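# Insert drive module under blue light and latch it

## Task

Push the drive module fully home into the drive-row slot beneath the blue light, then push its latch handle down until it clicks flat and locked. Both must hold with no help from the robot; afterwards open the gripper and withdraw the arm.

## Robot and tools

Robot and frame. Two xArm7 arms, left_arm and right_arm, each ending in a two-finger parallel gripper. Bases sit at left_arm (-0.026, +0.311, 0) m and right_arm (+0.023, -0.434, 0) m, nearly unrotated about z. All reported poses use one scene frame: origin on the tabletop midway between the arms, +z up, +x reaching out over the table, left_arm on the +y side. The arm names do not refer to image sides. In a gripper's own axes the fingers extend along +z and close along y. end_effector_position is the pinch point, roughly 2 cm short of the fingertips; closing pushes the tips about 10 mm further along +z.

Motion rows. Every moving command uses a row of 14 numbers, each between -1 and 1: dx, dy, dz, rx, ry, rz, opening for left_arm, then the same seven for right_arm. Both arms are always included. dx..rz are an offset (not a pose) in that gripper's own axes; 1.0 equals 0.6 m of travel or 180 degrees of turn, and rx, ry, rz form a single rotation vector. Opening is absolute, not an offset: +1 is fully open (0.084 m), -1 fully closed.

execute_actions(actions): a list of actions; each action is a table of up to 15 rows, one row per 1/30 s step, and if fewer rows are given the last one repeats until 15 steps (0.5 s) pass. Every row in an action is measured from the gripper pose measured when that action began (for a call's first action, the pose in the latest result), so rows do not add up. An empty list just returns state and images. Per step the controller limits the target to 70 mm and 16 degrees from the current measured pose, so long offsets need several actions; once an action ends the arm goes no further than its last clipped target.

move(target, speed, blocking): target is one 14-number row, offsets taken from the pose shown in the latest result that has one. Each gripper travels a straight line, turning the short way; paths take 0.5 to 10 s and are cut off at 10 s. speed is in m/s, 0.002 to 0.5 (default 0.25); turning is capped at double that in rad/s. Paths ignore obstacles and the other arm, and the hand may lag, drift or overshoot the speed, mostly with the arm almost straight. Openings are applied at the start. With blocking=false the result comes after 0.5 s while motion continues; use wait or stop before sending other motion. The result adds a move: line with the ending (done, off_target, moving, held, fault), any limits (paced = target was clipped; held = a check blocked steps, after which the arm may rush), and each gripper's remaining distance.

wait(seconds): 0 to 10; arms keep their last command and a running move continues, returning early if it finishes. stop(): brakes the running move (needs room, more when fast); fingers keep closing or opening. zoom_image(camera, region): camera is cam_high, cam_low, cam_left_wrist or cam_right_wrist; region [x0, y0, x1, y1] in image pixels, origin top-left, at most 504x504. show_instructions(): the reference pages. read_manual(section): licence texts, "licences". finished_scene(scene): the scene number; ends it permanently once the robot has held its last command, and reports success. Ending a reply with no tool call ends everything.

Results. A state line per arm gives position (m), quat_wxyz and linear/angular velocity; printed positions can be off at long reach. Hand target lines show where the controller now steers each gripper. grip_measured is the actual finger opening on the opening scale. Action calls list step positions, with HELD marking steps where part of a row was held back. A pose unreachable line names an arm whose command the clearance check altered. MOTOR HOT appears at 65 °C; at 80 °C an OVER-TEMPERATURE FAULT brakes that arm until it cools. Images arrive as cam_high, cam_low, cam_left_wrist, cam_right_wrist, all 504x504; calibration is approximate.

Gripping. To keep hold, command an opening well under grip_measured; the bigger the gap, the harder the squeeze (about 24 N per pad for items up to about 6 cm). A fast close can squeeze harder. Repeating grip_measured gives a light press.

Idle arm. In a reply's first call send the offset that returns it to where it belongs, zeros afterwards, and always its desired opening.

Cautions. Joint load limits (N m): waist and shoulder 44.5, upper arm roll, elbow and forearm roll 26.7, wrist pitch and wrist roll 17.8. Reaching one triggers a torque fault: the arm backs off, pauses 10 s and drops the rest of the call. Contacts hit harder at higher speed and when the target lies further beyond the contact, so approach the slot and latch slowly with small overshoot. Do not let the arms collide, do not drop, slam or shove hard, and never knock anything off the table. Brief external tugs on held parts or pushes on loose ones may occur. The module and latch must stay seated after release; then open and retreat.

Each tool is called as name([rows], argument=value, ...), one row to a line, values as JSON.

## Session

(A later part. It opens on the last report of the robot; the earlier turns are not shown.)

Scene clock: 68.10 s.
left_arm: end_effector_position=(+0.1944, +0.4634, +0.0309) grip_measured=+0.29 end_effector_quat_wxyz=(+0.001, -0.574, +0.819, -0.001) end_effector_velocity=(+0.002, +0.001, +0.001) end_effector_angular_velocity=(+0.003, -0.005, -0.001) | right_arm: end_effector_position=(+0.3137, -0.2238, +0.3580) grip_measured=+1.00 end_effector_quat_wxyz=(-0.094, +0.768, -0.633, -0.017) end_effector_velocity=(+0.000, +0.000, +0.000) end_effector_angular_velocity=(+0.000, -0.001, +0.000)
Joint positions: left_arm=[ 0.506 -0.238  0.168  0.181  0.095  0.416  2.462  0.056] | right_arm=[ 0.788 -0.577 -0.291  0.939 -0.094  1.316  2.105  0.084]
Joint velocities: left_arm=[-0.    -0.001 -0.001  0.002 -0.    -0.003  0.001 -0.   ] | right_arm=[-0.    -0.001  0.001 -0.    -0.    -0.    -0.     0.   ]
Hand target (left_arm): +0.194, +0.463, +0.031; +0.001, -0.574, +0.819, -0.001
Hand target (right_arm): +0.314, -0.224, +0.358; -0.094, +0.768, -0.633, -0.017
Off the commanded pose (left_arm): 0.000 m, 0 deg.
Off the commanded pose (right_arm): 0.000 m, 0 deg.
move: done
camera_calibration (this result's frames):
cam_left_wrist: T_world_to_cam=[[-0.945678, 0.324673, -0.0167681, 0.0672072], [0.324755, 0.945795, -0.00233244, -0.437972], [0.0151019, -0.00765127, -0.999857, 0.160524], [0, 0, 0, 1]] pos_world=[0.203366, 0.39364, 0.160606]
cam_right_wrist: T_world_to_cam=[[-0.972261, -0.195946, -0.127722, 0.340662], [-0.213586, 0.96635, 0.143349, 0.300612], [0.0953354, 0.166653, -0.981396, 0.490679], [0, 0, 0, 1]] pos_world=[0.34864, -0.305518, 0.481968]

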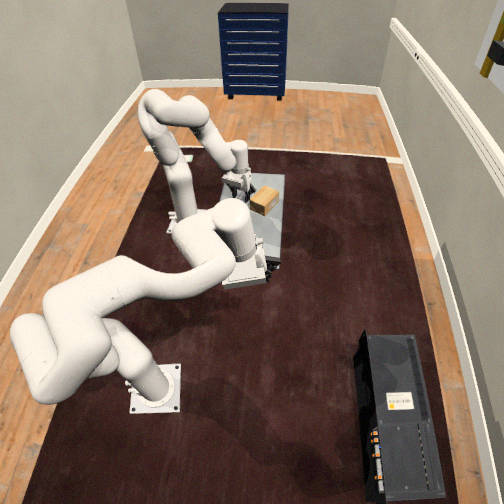

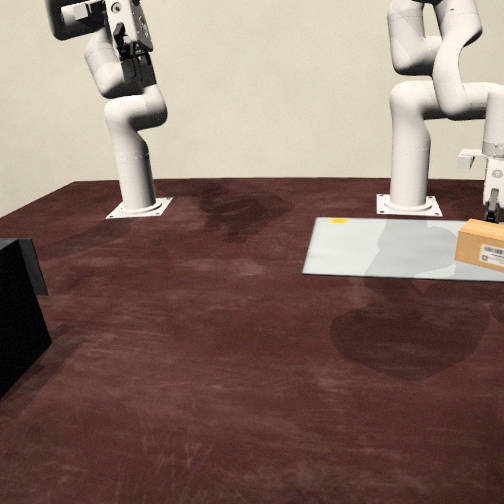

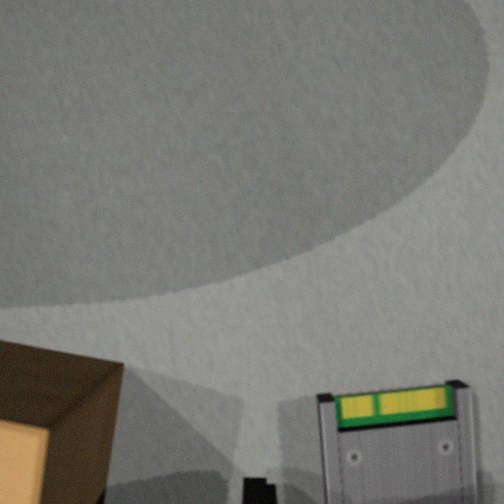

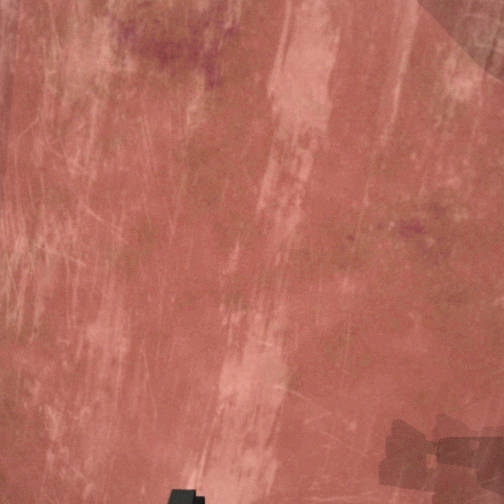

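move(target=[0,0,0,0,0,-0.026,0.3, 0,0,0,0,0,0,1], speed=0.08)

move(target=[0,0,0,0,0,0,-1, 0,0,0,0,0,0,1])

move(target=[0,0,-0.3,0,0,0,-1, 0,0,0,0,0,0,1], speed=0.12)

Scene clock: 72.33 s.
left_arm: end_effector_position=(+0.1944, +0.4634, +0.0309) grip_measured=+0.29 end_effector_quat_wxyz=(+0.001, -0.606, +0.795, -0.001) end_effector_velocity=(-0.000, +0.000, -0.000) end_effector_angular_velocity=(+0.000, +0.001, +0.002) | right_arm: end_effector_position=(+0.3137, -0.2238, +0.3580) grip_measured=+1.00 end_effector_quat_wxyz=(-0.094, +0.768, -0.633, -0.017) end_effector_velocity=(+0.000, -0.001, +0.000) end_effector_angular_velocity=(-0.001, -0.001, -0.002)
Joint positions: left_arm=[ 0.518 -0.238  0.154  0.181  0.086  0.415  2.386  0.056] | right_arm=[ 0.788 -0.577 -0.291  0.939 -0.094  1.316  2.105  0.084]
Joint velocities: left_arm=[ 0.001  0.001  0.    -0.     0.002  0.    -0.003 -0.   ] | right_arm=[-0.002 -0.001  0.001 -0.001 -0.001 -0.     0.001 -0.   ]
Hand target (left_arm): +0.194, +0.463, +0.031; +0.001, -0.607, +0.795, -0.001
Hand target (right_arm): +0.314, -0.224, +0.358; -0.094, +0.768, -0.633, -0.017
Off the commanded pose (left_arm): 0.000 m, 0 deg.
Off the commanded pose (right_arm): 0.000 m, 0 deg.
move: done
camera_calibration (this result's frames):
cam_left_wrist: T_world_to_cam=[[-0.968962, 0.246636, -0.0168513, 0.107904], [0.246711, 0.969086, -0.00253137, -0.433587], [0.015706, -0.0066102, -0.999855, 0.159926], [0, 0, 0, 1]] pos_world=[0.209014, 0.394627, 0.160624]
cam_right_wrist: T_world_to_cam=[[-0.972261, -0.195946, -0.127722, 0.340662], [-0.213586, 0.96635, 0.143349, 0.300612], [0.0953354, 0.166653, -0.981396, 0.490679], [0, 0, 0, 1]] pos_world=[0.34864, -0.305518, 0.481968]

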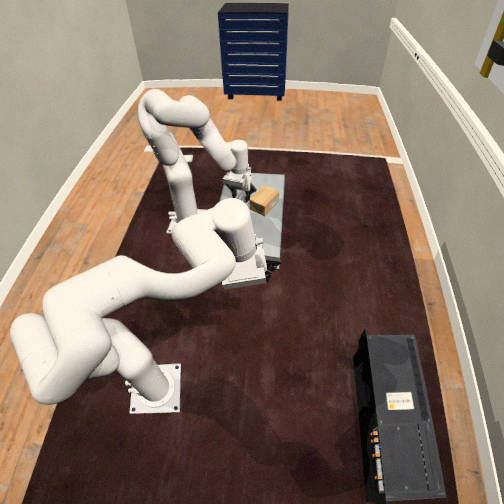

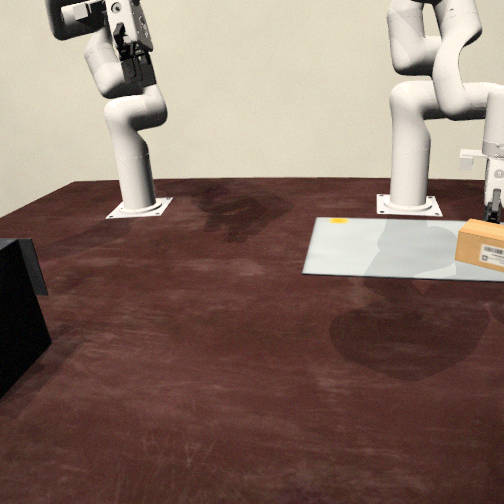

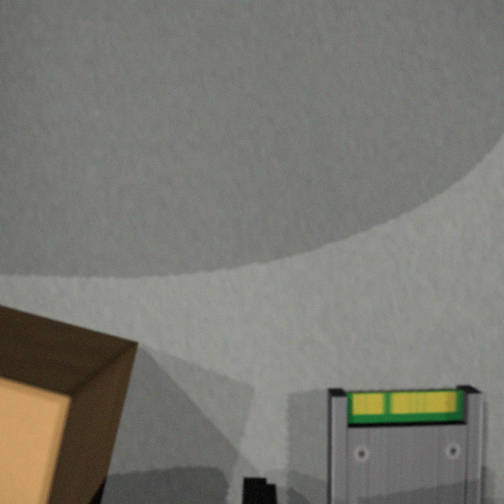

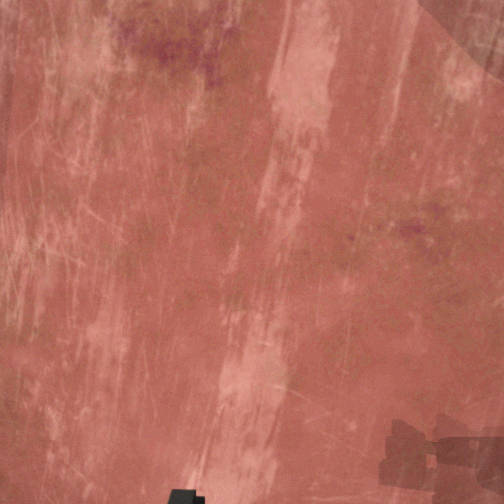

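Scene clock: 72.83 s.
left_arm: end_effector_position=(+0.1944, +0.4635, +0.0309) grip_measured=-0.25 end_effector_quat_wxyz=(+0.001, -0.606, +0.795, -0.001) end_effector_velocity=(+0.000, -0.000, -0.000) end_effector_angular_velocity=(+0.000, +0.000, -0.002) | right_arm: end_effector_position=(+0.3137, -0.2238, +0.3580) grip_measured=+1.00 end_effector_quat_wxyz=(-0.094, +0.768, -0.633, -0.017) end_effector_velocity=(+0.000, -0.000, -0.000) end_effector_angular_velocity=(-0.002, -0.000, -0.001)
Joint positions: left_arm=[ 0.518 -0.238  0.154  0.181  0.086  0.415  2.386  0.033] | right_arm=[ 0.788 -0.577 -0.291  0.939 -0.094  1.316  2.105  0.084]
Joint velocities: left_arm=[-0.     0.    -0.001 -0.     0.001 -0.     0.     0.   ] | right_arm=[-0.     0.001 -0.     0.    -0.001  0.     0.001 -0.   ]
Hand target (left_arm): +0.194, +0.463, +0.031; +0.001, -0.606, +0.795, -0.001
Hand target (right_arm): +0.314, -0.224, +0.358; -0.094, +0.768, -0.633, -0.017
Off the commanded pose (left_arm): 0.000 m, 0 deg.
Off the commanded pose (right_arm): 0.000 m, 0 deg.
move: done
camera_calibration (this result's frames):
cam_left_wrist: T_world_to_cam=[[-0.968981, 0.246558, -0.0168469, 0.107927], [0.246634, 0.969105, -0.00256003, -0.433588], [0.0156952, -0.00663564, -0.999855, 0.159967], [0, 0, 0, 1]] pos_world=[0.209007, 0.394643, 0.160652]
cam_right_wrist: T_world_to_cam=[[-0.972262, -0.195945, -0.127722, 0.340662], [-0.213585, 0.96635, 0.14335, 0.300611], [0.0953355, 0.166653, -0.981396, 0.490679], [0, 0, 0, 1]] pos_world=[0.34864, -0.305518, 0.481968]

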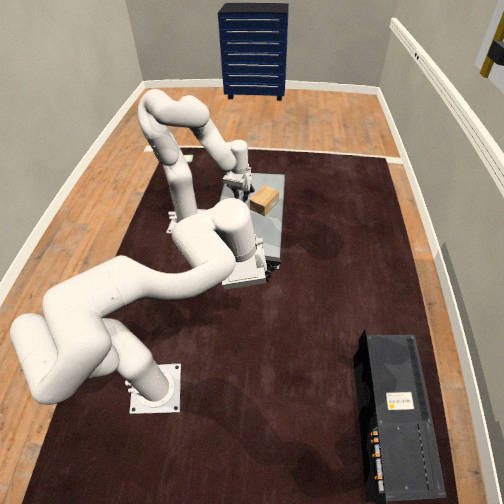

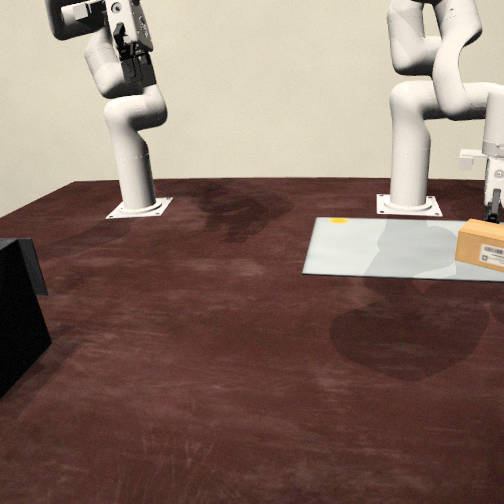

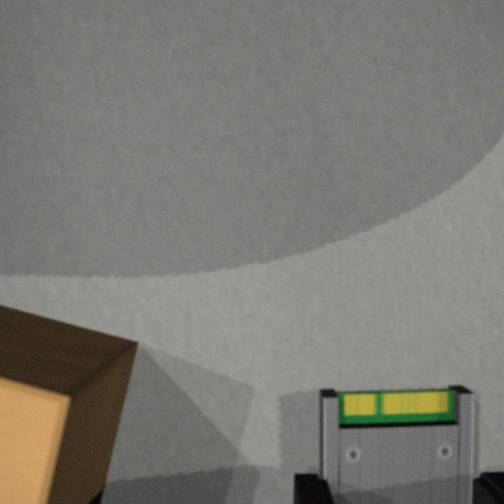

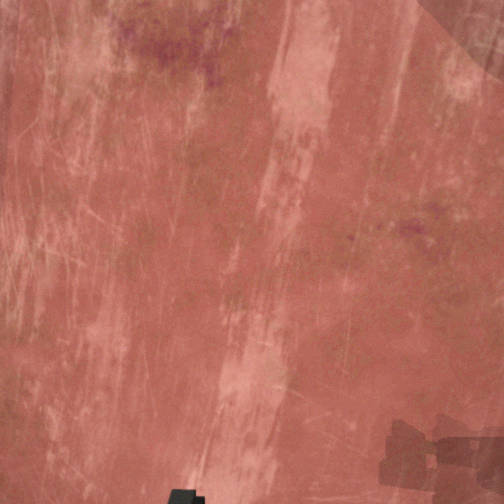

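Scene clock: 74.67 s.
left_arm: end_effector_position=(+0.1932, +0.4627, +0.2106) grip_measured=-0.25 end_effector_quat_wxyz=(+0.000, -0.606, +0.795, -0.001) end_effector_velocity=(+0.000, +0.000, +0.001) end_effector_angular_velocity=(+0.003, -0.000, -0.001) | right_arm: end_effector_position=(+0.3137, -0.2238, +0.3580) grip_measured=+1.00 end_effector_quat_wxyz=(-0.094, +0.768, -0.633, -0.017) end_effector_velocity=(+0.000, -0.000, +0.000) end_effector_angular_velocity=(-0.001, -0.002, -0.000)
Joint positions: left_arm=[ 0.525 -0.731  0.106  0.454  0.074  1.182  2.375  0.033] | right_arm=[ 0.788 -0.577 -0.291  0.939 -0.094  1.316  2.105  0.084]
Joint velocities: left_arm=[-0.001 -0.001 -0.001  0.003  0.002  0.002 -0.001 -0.   ] | right_arm=[-0.001 -0.     0.001  0.    -0.001 -0.     0.    -0.   ]
Hand target (left_arm): +0.193, +0.463, +0.211; +0.001, -0.606, +0.795, -0.001
Hand target (right_arm): +0.314, -0.224, +0.358; -0.094, +0.768, -0.633, -0.017
Off the commanded pose (left_arm): 0.001 m, 0 deg.
Off the commanded pose (right_arm): 0.000 m, 0 deg.
move: done
camera_calibration (this result's frames):
cam_left_wrist: T_world_to_cam=[[-0.968848, 0.247098, -0.0166458, 0.109655], [0.247202, 0.968954, -0.00450469, -0.431685], [0.0150159, -0.00847924, -0.999851, 0.340645], [0, 0, 0, 1]] pos_world=[0.207838, 0.394076, 0.340475]
cam_right_wrist: T_world_to_cam=[[-0.972262, -0.195945, -0.127722, 0.340662], [-0.213585, 0.96635, 0.143349, 0.300611], [0.0953354, 0.166653, -0.981396, 0.490679], [0, 0, 0, 1]] pos_world=[0.34864, -0.305518, 0.481968]

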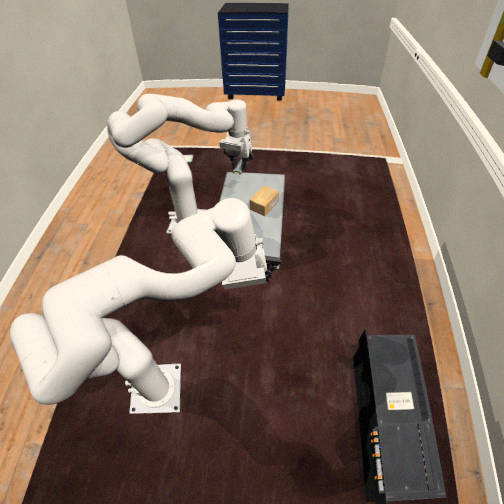

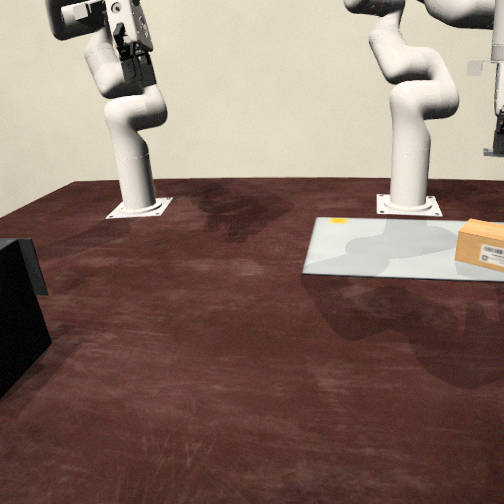

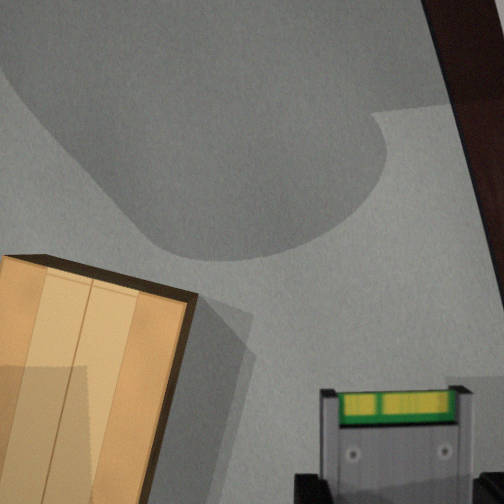

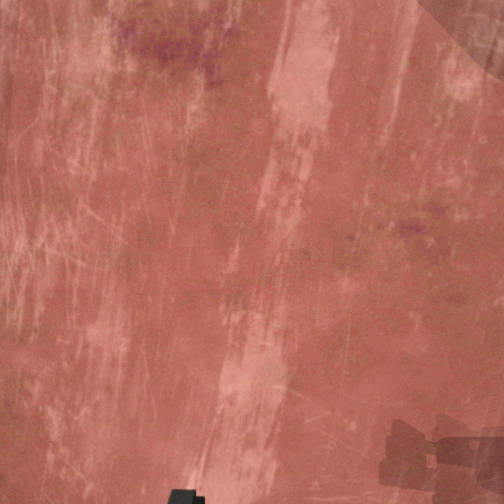

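move(target=[0.705,-0.344,-0.067,0.422,0.321,0.321,-1, -0.12,-0.081,-0.043,0.012,0.068,0.56,1], speed=0.15)

Scene clock: 93.50 s.
left_arm: end_effector_position=(+0.2805, +0.0001, +0.2527) grip_measured=-0.25 end_effector_quat_wxyz=(+0.001, +0.001, +0.704, -0.710) end_effector_velocity=(+0.001, -0.000, +0.002) end_effector_angular_velocity=(-0.007, -0.001, -0.000) | right_arm: end_effector_position=(+0.3447, -0.1498, +0.4000) grip_measured=+1.00 end_effector_quat_wxyz=(+0.000, +0.001, +1.000, +0.001) end_effector_velocity=(-0.000, -0.000, +0.000) end_effector_angular_velocity=(-0.001, -0.000, -0.000)
Joint positions: left_arm=[-0.968 -0.132  0.781  0.472 -1.725  1.377  4.176  0.033] | right_arm=[ 0.55  -0.135 -0.01   1.463  0.     1.597  3.867  0.084]
Joint velocities: left_arm=[-0.     0.001  0.001  0.002 -0.003  0.007 -0.    -0.   ] | right_arm=[ 0.    -0.     0.     0.    -0.     0.001  0.001 -0.   ]
Hand target (left_arm): +0.280, -0.000, +0.253; +0.001, +0.001, +0.704, -0.710
Hand target (right_arm): +0.345, -0.150, +0.400; -0.000, +0.001, +1.000, +0.001
Off the commanded pose (left_arm): 0.001 m, 0 deg.
Off the commanded pose (right_arm): 0.000 m, 0 deg.
move: done
camera_calibration (this result's frames):
cam_left_wrist: T_world_to_cam=[[-0.0154101, -0.0225637, -0.999627, 0.290247], [0.999878, -0.0028502, -0.0153497, -0.213129], [-0.00250279, -0.999741, 0.0226048, 0.124089], [0, 0, 0, 1]] pos_world=[0.217886, 0.129999, 0.284062]
cam_right_wrist: T_world_to_cam=[[-0.0136099, 0.999907, -0.00067294, 0.188452], [0.999907, 0.0136097, -0.000336949, -0.273842], [-0.000327759, -0.000677463, -1, 0.531941], [0, 0, 0, 1]] pos_world=[0.276555, -0.184348, 0.531976]

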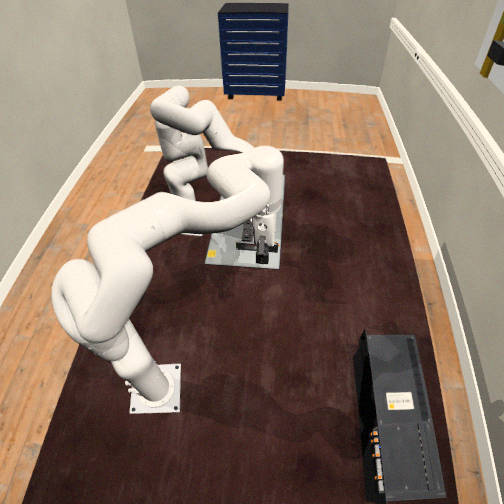

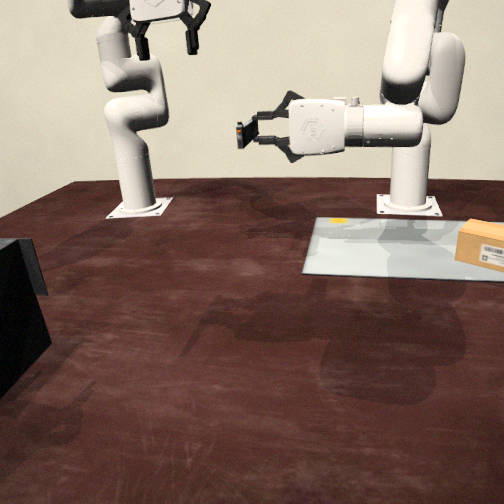

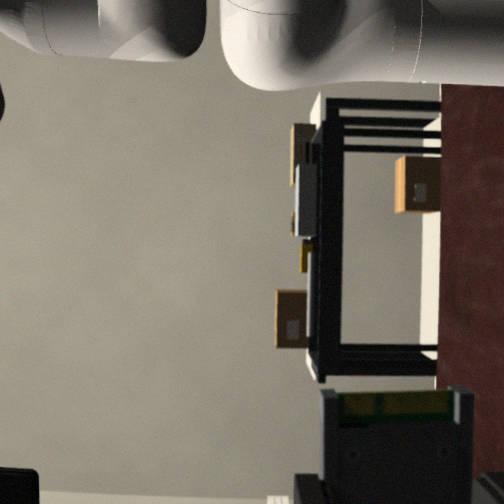

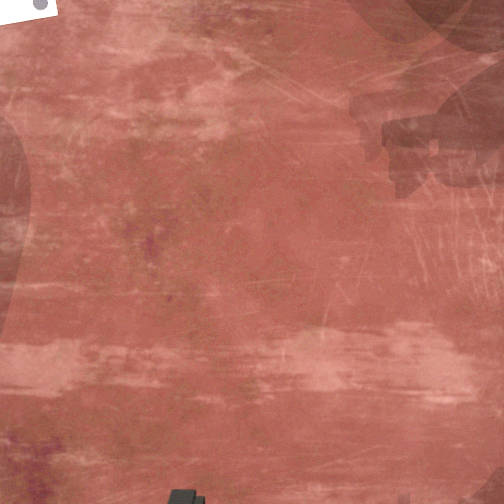

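move(target=[0,0,0,0,0,0,-1, 0,0.232,0.08,0,0,0,1], speed=0.12)

Scene clock: 99.73 s.
left_arm: end_effector_position=(+0.2805, +0.0001, +0.2527) grip_measured=-0.25 end_effector_quat_wxyz=(+0.001, +0.001, +0.704, -0.710) end_effector_velocity=(-0.000, +0.000, -0.000) end_effector_angular_velocity=(+0.001, +0.001, -0.001) | right_arm: end_effector_position=(+0.3452, -0.0103, +0.3528) grip_measured=+1.00 end_effector_quat_wxyz=(+0.001, +0.001, +1.000, +0.001) end_effector_velocity=(-0.003, +0.002, -0.004) end_effector_angular_velocity=(-0.007, +0.006, +0.006)
Joint positions: left_arm=[-0.968 -0.132  0.781  0.472 -1.725  1.377  4.176  0.033] | right_arm=[ 0.657  0.2    0.094  1.72  -0.019  1.518  4.077  0.084]
Joint velocities: left_arm=[ 0.     0.     0.     0.     0.001  0.    -0.001  0.   ] | right_arm=[ 0.003  0.005  0.003 -0.004 -0.001  0.    -0.    -0.   ]
Hand target (left_arm): +0.280, +0.000, +0.253; +0.001, +0.001, +0.704, -0.710
Hand target (right_arm): +0.345, -0.010, +0.352; +0.001, +0.001, +1.000, +0.001
Off the commanded pose (left_arm): 0.000 m, 0 deg.
Off the commanded pose (right_arm): 0.001 m, 0 deg.
move: done
camera_calibration (this result's frames):
cam_left_wrist: T_world_to_cam=[[-0.0154106, -0.0225631, -0.999627, 0.290247], [0.999878, -0.00285121, -0.0153501, -0.213128], [-0.0025038, -0.999741, 0.0226042, 0.124089], [0, 0, 0, 1]] pos_world=[0.217886, 0.129998, 0.284062]
cam_right_wrist: T_world_to_cam=[[-0.0133861, 0.99991, -0.000589541, 0.0488866], [0.999909, 0.013387, 0.00149205, -0.276876], [0.00149981, -0.000569514, -0.999999, 0.484213], [0, 0, 0, 1]] pos_world=[0.27678, -0.0448999, 0.484654]

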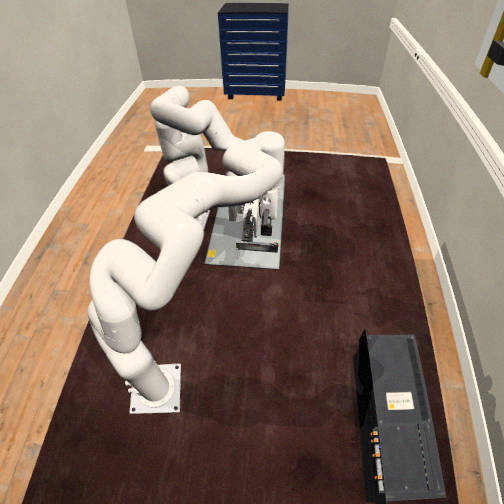

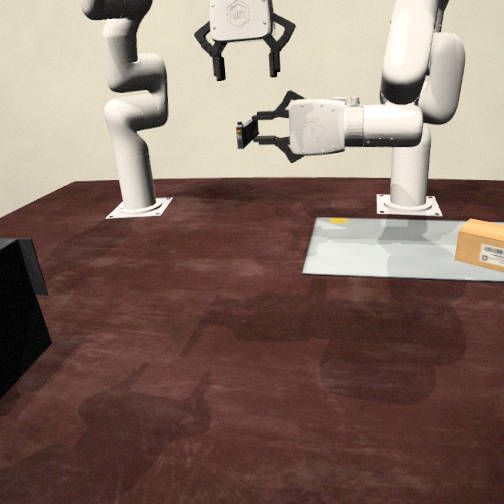

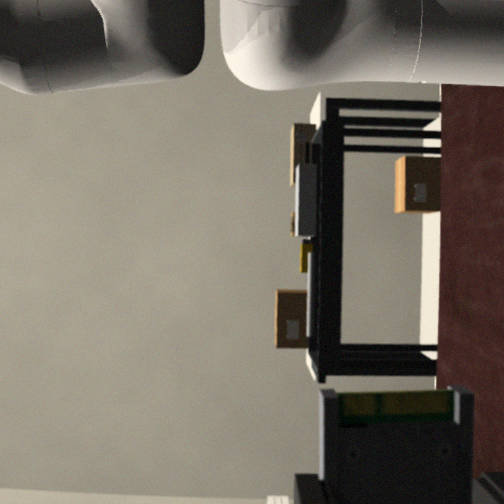

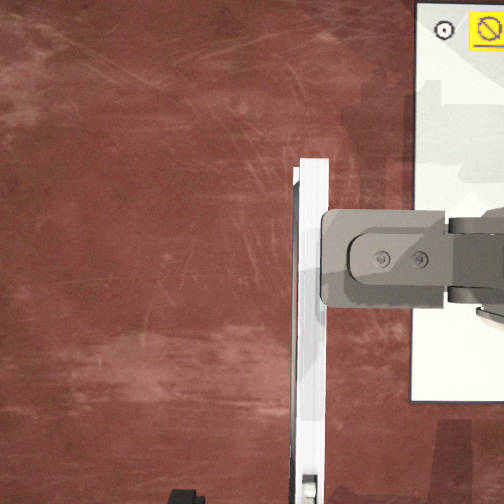

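move(target=[0,0,0,0,0,0,-1, 0,-0.022,0.08,0,0,0,0.2], speed=0.08)

Scene clock: 108.00 s.
left_arm: end_effector_position=(+0.2805, +0.0001, +0.2527) grip_measured=-0.25 end_effector_quat_wxyz=(+0.001, +0.001, +0.704, -0.710) end_effector_velocity=(+0.000, +0.000, -0.001) end_effector_angular_velocity=(+0.001, +0.002, +0.001) | right_arm: end_effector_position=(+0.3452, -0.0231, +0.3053) grip_measured=+0.19 end_effector_quat_wxyz=(+0.001, +0.001, +1.000, +0.002) end_effector_velocity=(-0.000, +0.000, +0.001) end_effector_angular_velocity=(+0.002, -0.001, +0.002)
Joint positions: left_arm=[-0.968 -0.132  0.781  0.472 -1.725  1.377  4.176  0.033] | right_arm=[ 0.643  0.144  0.086  1.511 -0.012  1.364  4.058  0.052]
Joint velocities: left_arm=[ 0.001  0.001 -0.    -0.    -0.001 -0.001 -0.001 -0.   ] | right_arm=[ 0.    -0.002  0.    -0.001  0.    -0.002 -0.001 -0.   ]
Hand target (left_arm): +0.280, +0.000, +0.253; +0.001, +0.001, +0.704, -0.710
Hand target (right_arm): +0.345, -0.023, +0.305; +0.001, +0.001, +1.000, +0.001
Off the commanded pose (left_arm): 0.000 m, 0 deg.
Off the commanded pose (right_arm): 0.001 m, 0 deg.
move: done
camera_calibration (this result's frames):
cam_left_wrist: T_world_to_cam=[[-0.0154105, -0.0225631, -0.999627, 0.290247], [0.999878, -0.00285105, -0.0153501, -0.213128], [-0.00250364, -0.999741, 0.0226043, 0.124089], [0, 0, 0, 1]] pos_world=[0.217886, 0.129998, 0.284062]
cam_right_wrist: T_world_to_cam=[[-0.0140001, 0.999902, 0.000395151, 0.0615431], [0.9999, 0.0139993, 0.00192914, -0.27669], [0.00192342, 0.00042212, -0.999998, 0.436555], [0, 0, 0, 1]] pos_world=[0.276684, -0.0578478, 0.437063]

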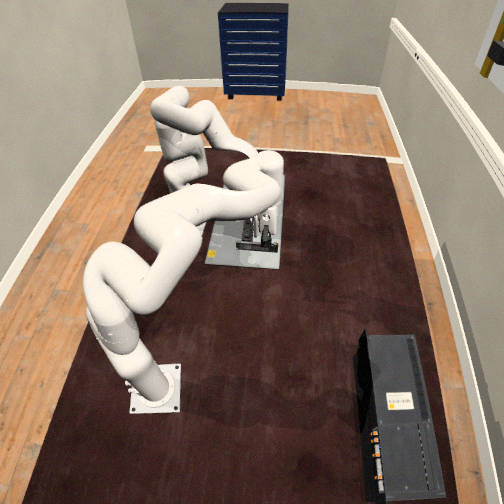

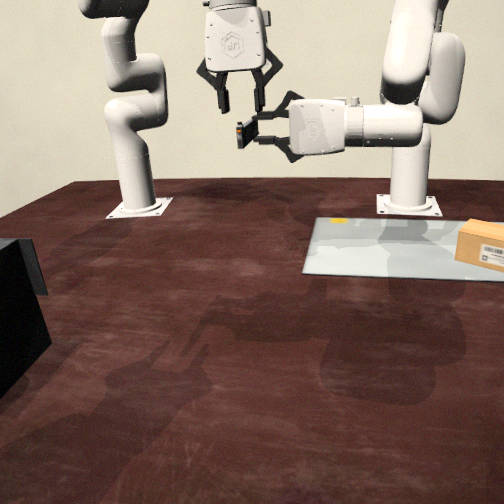

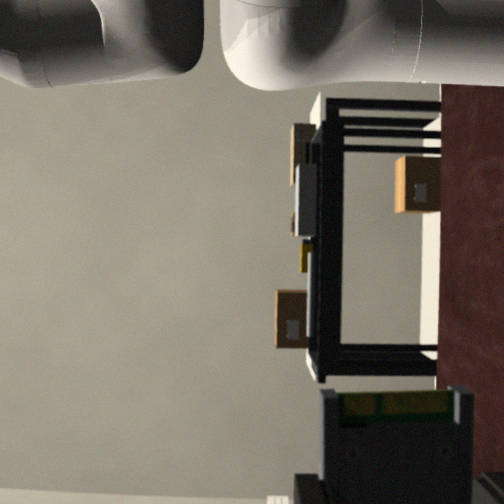

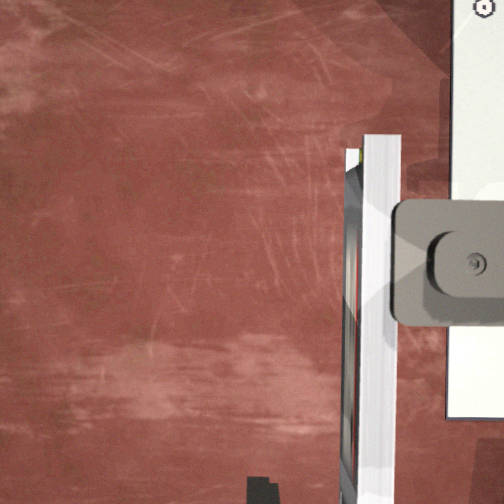

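execute_actions(actions=[])

Scene clock: 119.60 s.
left_arm: end_effector_position=(+0.2805, +0.0001, +0.2527) grip_measured=-0.25 end_effector_quat_wxyz=(+0.001, +0.001, +0.704, -0.710) end_effector_velocity=(+0.000, +0.000, -0.001) end_effector_angular_velocity=(+0.001, +0.001, +0.001) | right_arm: end_effector_position=(+0.3451, -0.0233, +0.3048) grip_measured=+0.19 end_effector_quat_wxyz=(+0.001, +0.001, +1.000, +0.001) end_effector_velocity=(-0.001, +0.001, +0.000) end_effector_angular_velocity=(+0.001, -0.000, +0.002)
Joint positions: left_arm=[-0.968 -0.132  0.781  0.472 -1.725  1.377  4.176  0.033] | right_arm=[ 0.643  0.144  0.086  1.511 -0.012  1.364  4.058  0.052]
Joint velocities: left_arm=[ 0.     0.002  0.     0.    -0.    -0.    -0.     0.   ] | right_arm=[-0.    -0.     0.002  0.     0.    -0.    -0.    -0.   ]
Hand target (left_arm): +0.280, +0.000, +0.253; +0.001, +0.001, +0.704, -0.710
Hand target (right_arm): +0.345, -0.023, +0.305; +0.001, +0.001, +1.000, +0.001
Off the commanded pose (left_arm): 0.000 m, 0 deg.
Off the commanded pose (right_arm): 0.000 m, 0 deg.
camera_calibration (this result's frames):
cam_left_wrist: T_world_to_cam=[[-0.0154103, -0.022563, -0.999627, 0.290246], [0.999878, -0.00285118, -0.0153498, -0.213128], [-0.00250378, -0.999741, 0.0226042, 0.124089], [0, 0, 0, 1]] pos_world=[0.217886, 0.129998, 0.284062]
cam_right_wrist: T_world_to_cam=[[-0.0138104, 0.999905, -0.000464547, 0.0619717], [0.999904, 0.0138109, 0.001257, -0.276448], [0.0012633, -0.000447143, -0.999999, 0.436259], [0, 0, 0, 1]] pos_world=[0.276727, -0.0579527, 0.436635]

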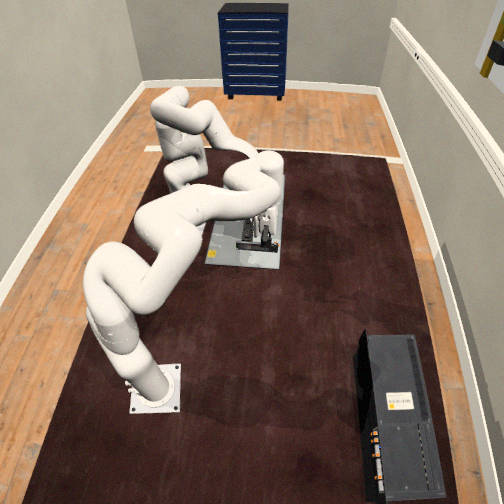

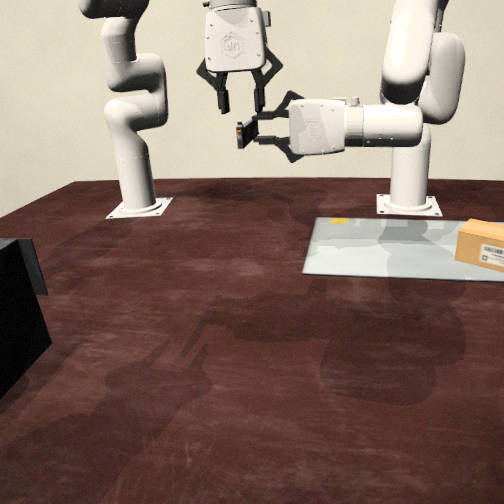

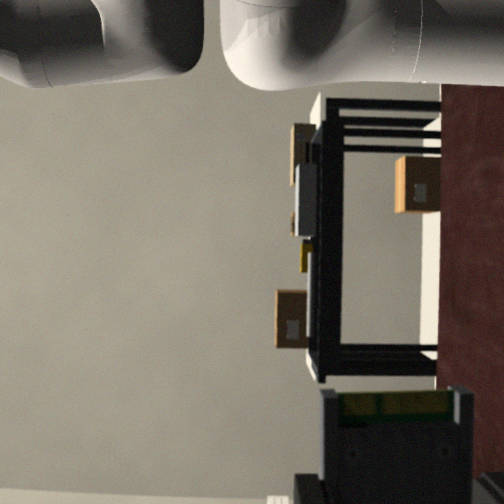

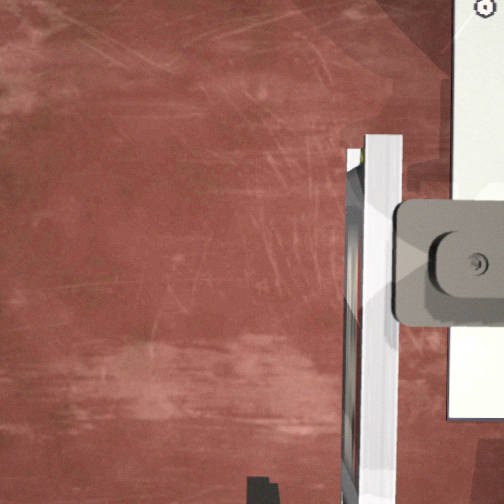

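move(target=[0,0,0,0,0,0,-1, 0,0,0.077,0,0,0,0.2], speed=0.03)

Scene clock: 126.80 s.
left_arm: end_effector_position=(+0.2805, +0.0001, +0.2527) grip_measured=-0.25 end_effector_quat_wxyz=(+0.001, +0.001, +0.704, -0.710) end_effector_velocity=(-0.001, -0.001, -0.001) end_effector_angular_velocity=(+0.001, +0.002, -0.002) | right_arm: end_effector_position=(+0.3451, -0.0230, +0.2588) grip_measured=+0.19 end_effector_quat_wxyz=(+0.001, +0.001, +1.000, +0.001) end_effector_velocity=(+0.001, +0.001, +0.003) end_effector_angular_velocity=(+0.007, -0.006, -0.001)
Joint positions: left_arm=[-0.968 -0.132  0.781  0.472 -1.725  1.377  4.176  0.033] | right_arm=[ 0.643  0.152  0.086  1.389 -0.013  1.235  4.059  0.052]
Joint velocities: left_arm=[ 0.     0.001 -0.003  0.    -0.001 -0.    -0.001 -0.   ] | right_arm=[-0.    -0.004 -0.001  0.003 -0.    -0.002 -0.     0.   ]
Hand target (left_arm): +0.280, +0.000, +0.253; +0.001, +0.001, +0.704, -0.710
Hand target (right_arm): +0.345, -0.023, +0.259; +0.001, +0.001, +1.000, +0.001
Off the commanded pose (left_arm): 0.000 m, 0 deg.
Off the commanded pose (right_arm): 0.000 m, 0 deg.
move: done
camera_calibration (this result's frames):
cam_left_wrist: T_world_to_cam=[[-0.0154104, -0.0225627, -0.999627, 0.290246], [0.999878, -0.00285134, -0.0153499, -0.213128], [-0.00250394, -0.999741, 0.0226039, 0.124089], [0, 0, 0, 1]] pos_world=[0.217886, 0.129998, 0.284062]
cam_right_wrist: T_world_to_cam=[[-0.0141793, 0.999899, -0.000149051, 0.0617188], [0.999898, 0.0141795, 0.0014206, -0.276393], [0.00142257, -0.000128893, -0.999999, 0.390184], [0, 0, 0, 1]] pos_world=[0.276685, -0.0577432, 0.390586]

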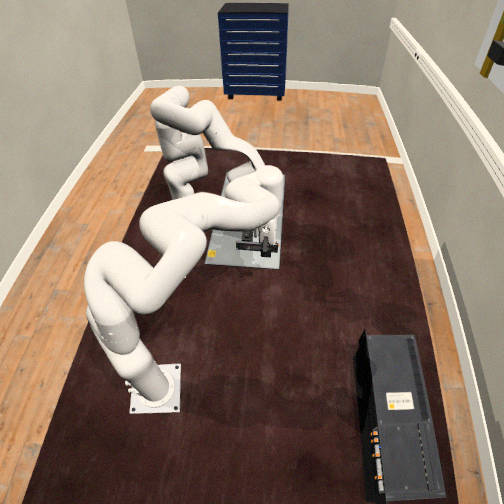

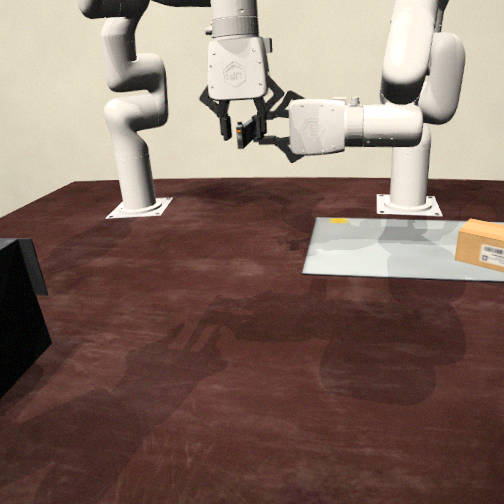

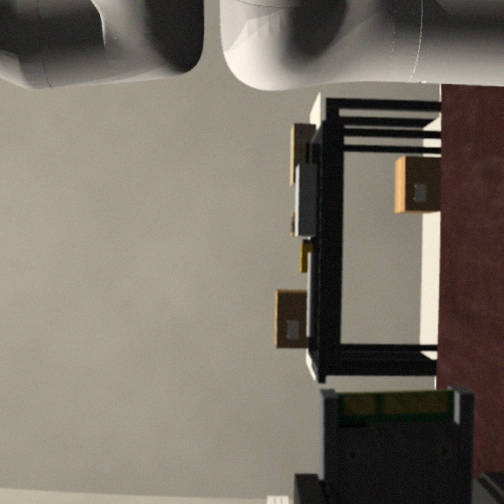

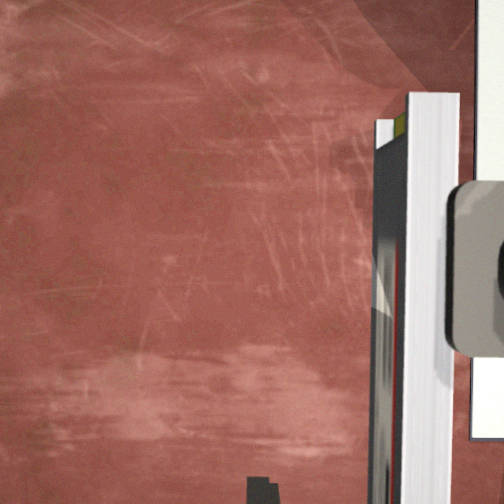

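move(target=[0,0,0,0,0,0,-1, 0,0,0,0,0,0,-1], speed=0.03)

move(target=[0,0,0,0,0,0,1, 0,0,0,0,0,0,-1], speed=0.03)

move(target=[0,0,-0.2,0,0,0,1, 0,0,0,0,0,0,-1], speed=0.12)

Scene clock: 131.27 s.
left_arm: end_effector_position=(+0.2803, -0.0001, +0.2529) grip_measured=-0.25 end_effector_quat_wxyz=(+0.001, +0.001, +0.704, -0.710) end_effector_velocity=(-0.000, +0.000, -0.000) end_effector_angular_velocity=(+0.001, -0.001, -0.000) | right_arm: end_effector_position=(+0.3449, -0.0227, +0.2589) grip_measured=-0.79 end_effector_quat_wxyz=(+0.001, +0.001, +1.000, +0.002) end_effector_velocity=(-0.000, -0.000, -0.000) end_effector_angular_velocity=(-0.002, -0.001, +0.002)
Joint positions: left_arm=[-0.968 -0.132  0.78   0.472 -1.725  1.377  4.176  0.033] | right_arm=[ 0.643  0.152  0.087  1.389 -0.013  1.234  4.059  0.009]
Joint velocities: left_arm=[ 0.001 -0.    -0.001 -0.     0.001 -0.     0.001 -0.   ] | right_arm=[ 0.    -0.     0.001 -0.001 -0.002  0.001 -0.     0.   ]
Hand target (left_arm): +0.280, +0.000, +0.253; +0.001, +0.001, +0.704, -0.710
Hand target (right_arm): +0.345, -0.023, +0.259; +0.001, +0.001, +1.000, +0.001
Off the commanded pose (left_arm): 0.000 m, 0 deg.
Off the commanded pose (right_arm): 0.000 m, 0 deg.
move: done
camera_calibration (this result's frames):
cam_left_wrist: T_world_to_cam=[[-0.0151838, -0.0228184, -0.999624, 0.290317], [0.99988, -0.00346382, -0.0151086, -0.213057], [-0.00311777, -0.999734, 0.0228682, 0.123997], [0, 0, 0, 1]] pos_world=[0.217826, 0.129851, 0.284153]
cam_right_wrist: T_world_to_cam=[[-0.0145719, 0.999894, 0.000400394, 0.0613891], [0.999893, 0.0145713, 0.00155543, -0.276252], [0.00154943, 0.000423016, -0.999999, 0.39024], [0, 0, 0, 1]] pos_world=[0.276512, -0.0575223, 0.390645]

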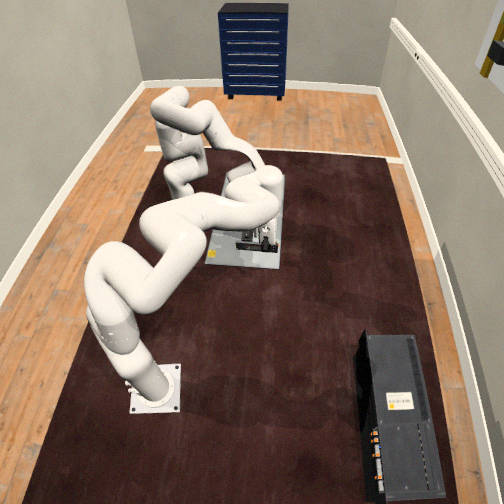

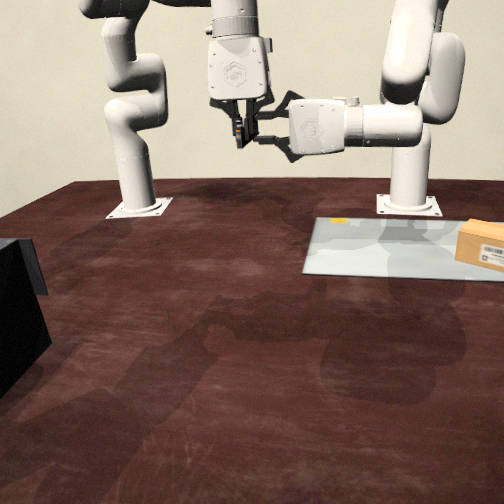

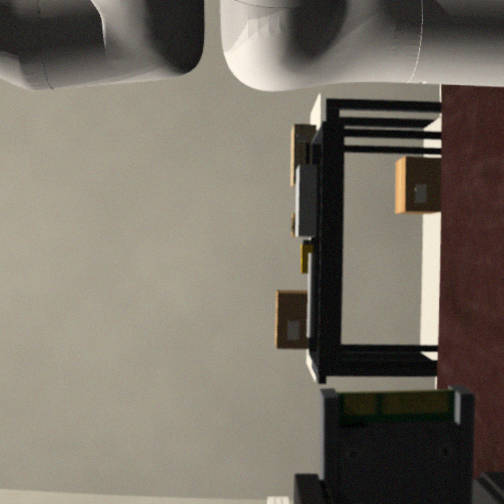

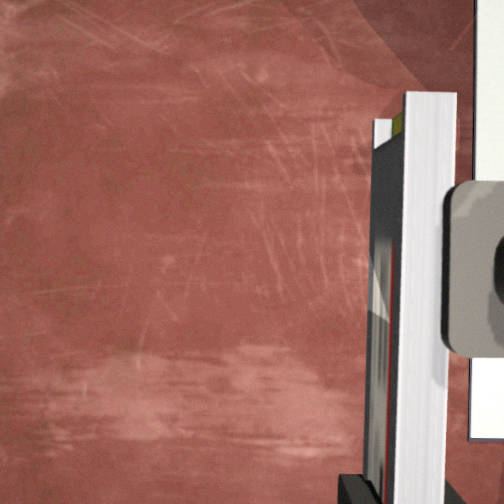

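Scene clock: 131.77 s.
left_arm: end_effector_position=(+0.2804, -0.0001, +0.2529) grip_measured=+1.00 end_effector_quat_wxyz=(+0.001, +0.001, +0.704, -0.710) end_effector_velocity=(-0.000, -0.000, -0.001) end_effector_angular_velocity=(+0.002, +0.001, -0.001) | right_arm: end_effector_position=(+0.3450, -0.0228, +0.2588) grip_measured=-0.79 end_effector_quat_wxyz=(+0.001, +0.001, +1.000, +0.002) end_effector_velocity=(+0.000, +0.000, +0.000) end_effector_angular_velocity=(+0.001, -0.001, +0.000)
Joint positions: left_arm=[-0.968 -0.132  0.78   0.472 -1.725  1.377  4.176  0.084] | right_arm=[ 0.643  0.152  0.086  1.389 -0.013  1.234  4.059  0.009]
Joint velocities: left_arm=[-0.001  0.002  0.     0.     0.    -0.    -0.001  0.   ] | right_arm=[-0.     0.     0.     0.    -0.    -0.001  0.    -0.   ]
Hand target (left_arm): +0.280, -0.000, +0.253; +0.001, +0.001, +0.704, -0.710
Hand target (right_arm): +0.345, -0.023, +0.259; +0.001, +0.001, +1.000, +0.002
Off the commanded pose (left_arm): 0.000 m, 0 deg.
Off the commanded pose (right_arm): 0.000 m, 0 deg.
move: done
camera_calibration (this result's frames):
cam_left_wrist: T_world_to_cam=[[-0.0151965, -0.0228099, -0.999624, 0.290313], [0.99988, -0.00331678, -0.0151248, -0.213093], [-0.00297054, -0.999734, 0.0228576, 0.124004], [0, 0, 0, 1]] pos_world=[0.217848, 0.129887, 0.284146]
cam_right_wrist: T_world_to_cam=[[-0.0144622, 0.999895, 0.000227396, 0.0614888], [0.999894, 0.0144619, 0.00149126, -0.27628], [0.00148782, 0.000248939, -0.999999, 0.390217], [0, 0, 0, 1]] pos_world=[0.276559, -0.0575839, 0.390615]

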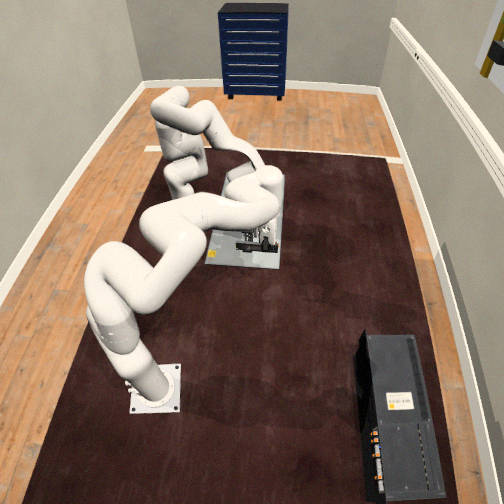

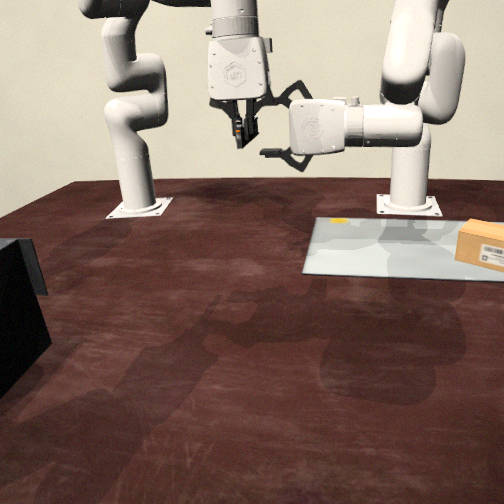

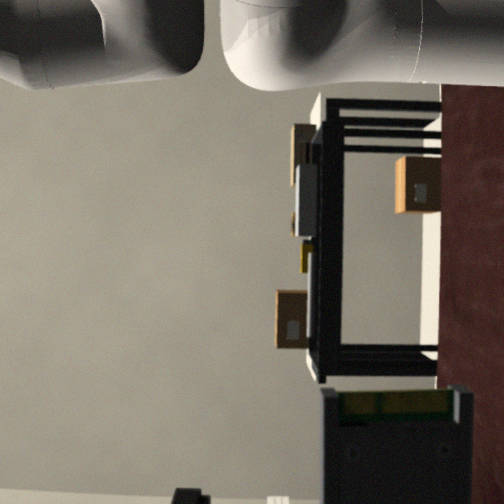

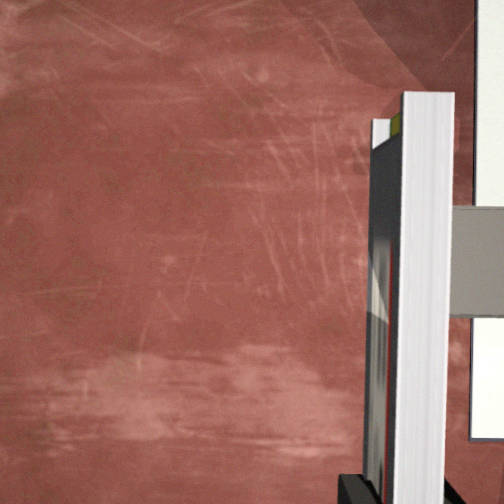

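Scene clock: 133.10 s.
left_arm: end_effector_position=(+0.2799, +0.1198, +0.2521) grip_measured=+1.00 end_effector_quat_wxyz=(+0.001, +0.002, +0.705, -0.710) end_effector_velocity=(-0.000, +0.001, +0.001) end_effector_angular_velocity=(-0.002, -0.001, -0.002) | right_arm: end_effector_position=(+0.3450, -0.0228, +0.2588) grip_measured=-0.79 end_effector_quat_wxyz=(+0.001, +0.001, +1.000, +0.002) end_effector_velocity=(+0.001, -0.001, +0.000) end_effector_angular_velocity=(-0.000, -0.001, -0.003)
Joint positions: left_arm=[-0.755 -0.176  1.003  0.464 -1.326  1.561  4.14   0.084] | right_arm=[ 0.643  0.152  0.086  1.389 -0.013  1.234  4.059  0.009]
Joint velocities: left_arm=[ 0.001  0.     0.002  0.001  0.003  0.005  0.    -0.   ] | right_arm=[-0.001 -0.001 -0.002 -0.    -0.001 -0.     0.     0.   ]
Hand target (left_arm): +0.280, +0.120, +0.252; +0.001, +0.001, +0.705, -0.710
Hand target (right_arm): +0.345, -0.023, +0.259; +0.001, +0.001, +1.000, +0.002
Off the commanded pose (left_arm): 0.000 m, 0 deg.
Off the commanded pose (right_arm): 0.000 m, 0 deg.
move: done
camera_calibration (this result's frames):
cam_left_wrist: T_world_to_cam=[[-0.0149104, -0.0214984, -0.999658, 0.29201], [0.999881, -0.00431443, -0.0148209, -0.212215], [-0.00399433, -0.99976, 0.0215602, 0.244538], [0, 0, 0, 1]] pos_world=[0.217521, 0.249841, 0.283493]
cam_right_wrist: T_world_to_cam=[[-0.0144622, 0.999895, 0.000227235, 0.0614888], [0.999894, 0.0144618, 0.00149128, -0.27628], [0.00148784, 0.000248778, -0.999999, 0.390217], [0, 0, 0, 1]] pos_world=[0.276559, -0.057584, 0.390615]

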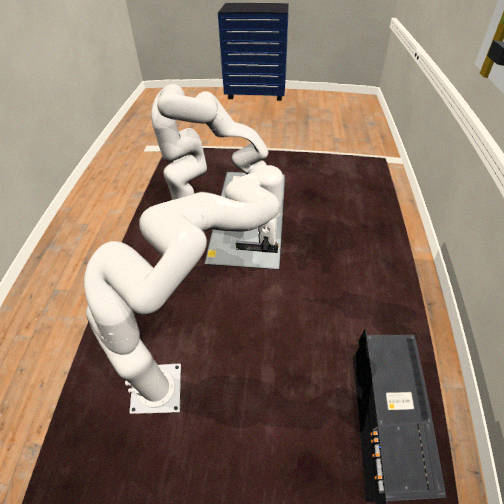

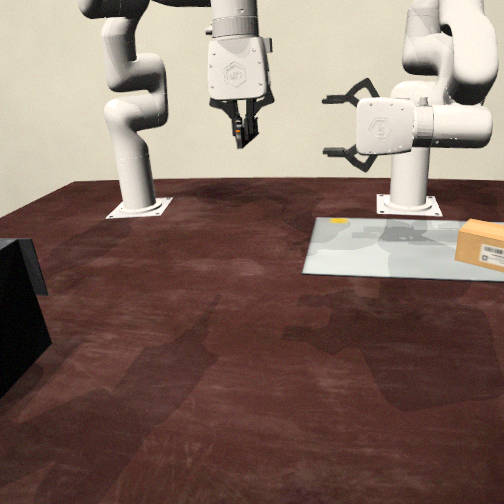

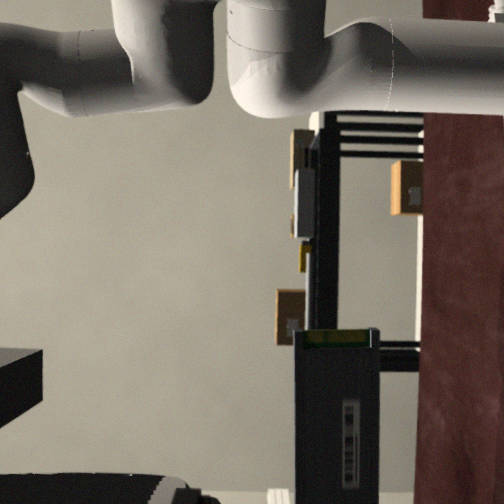

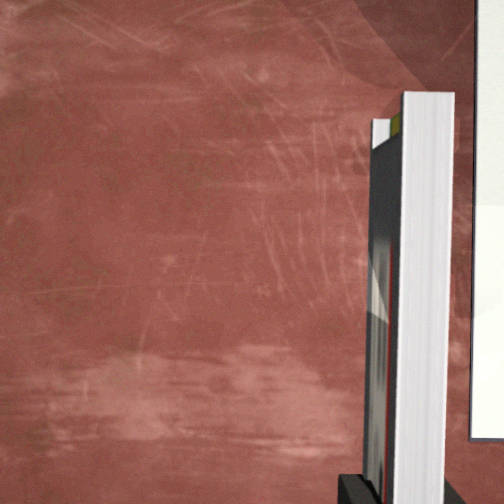

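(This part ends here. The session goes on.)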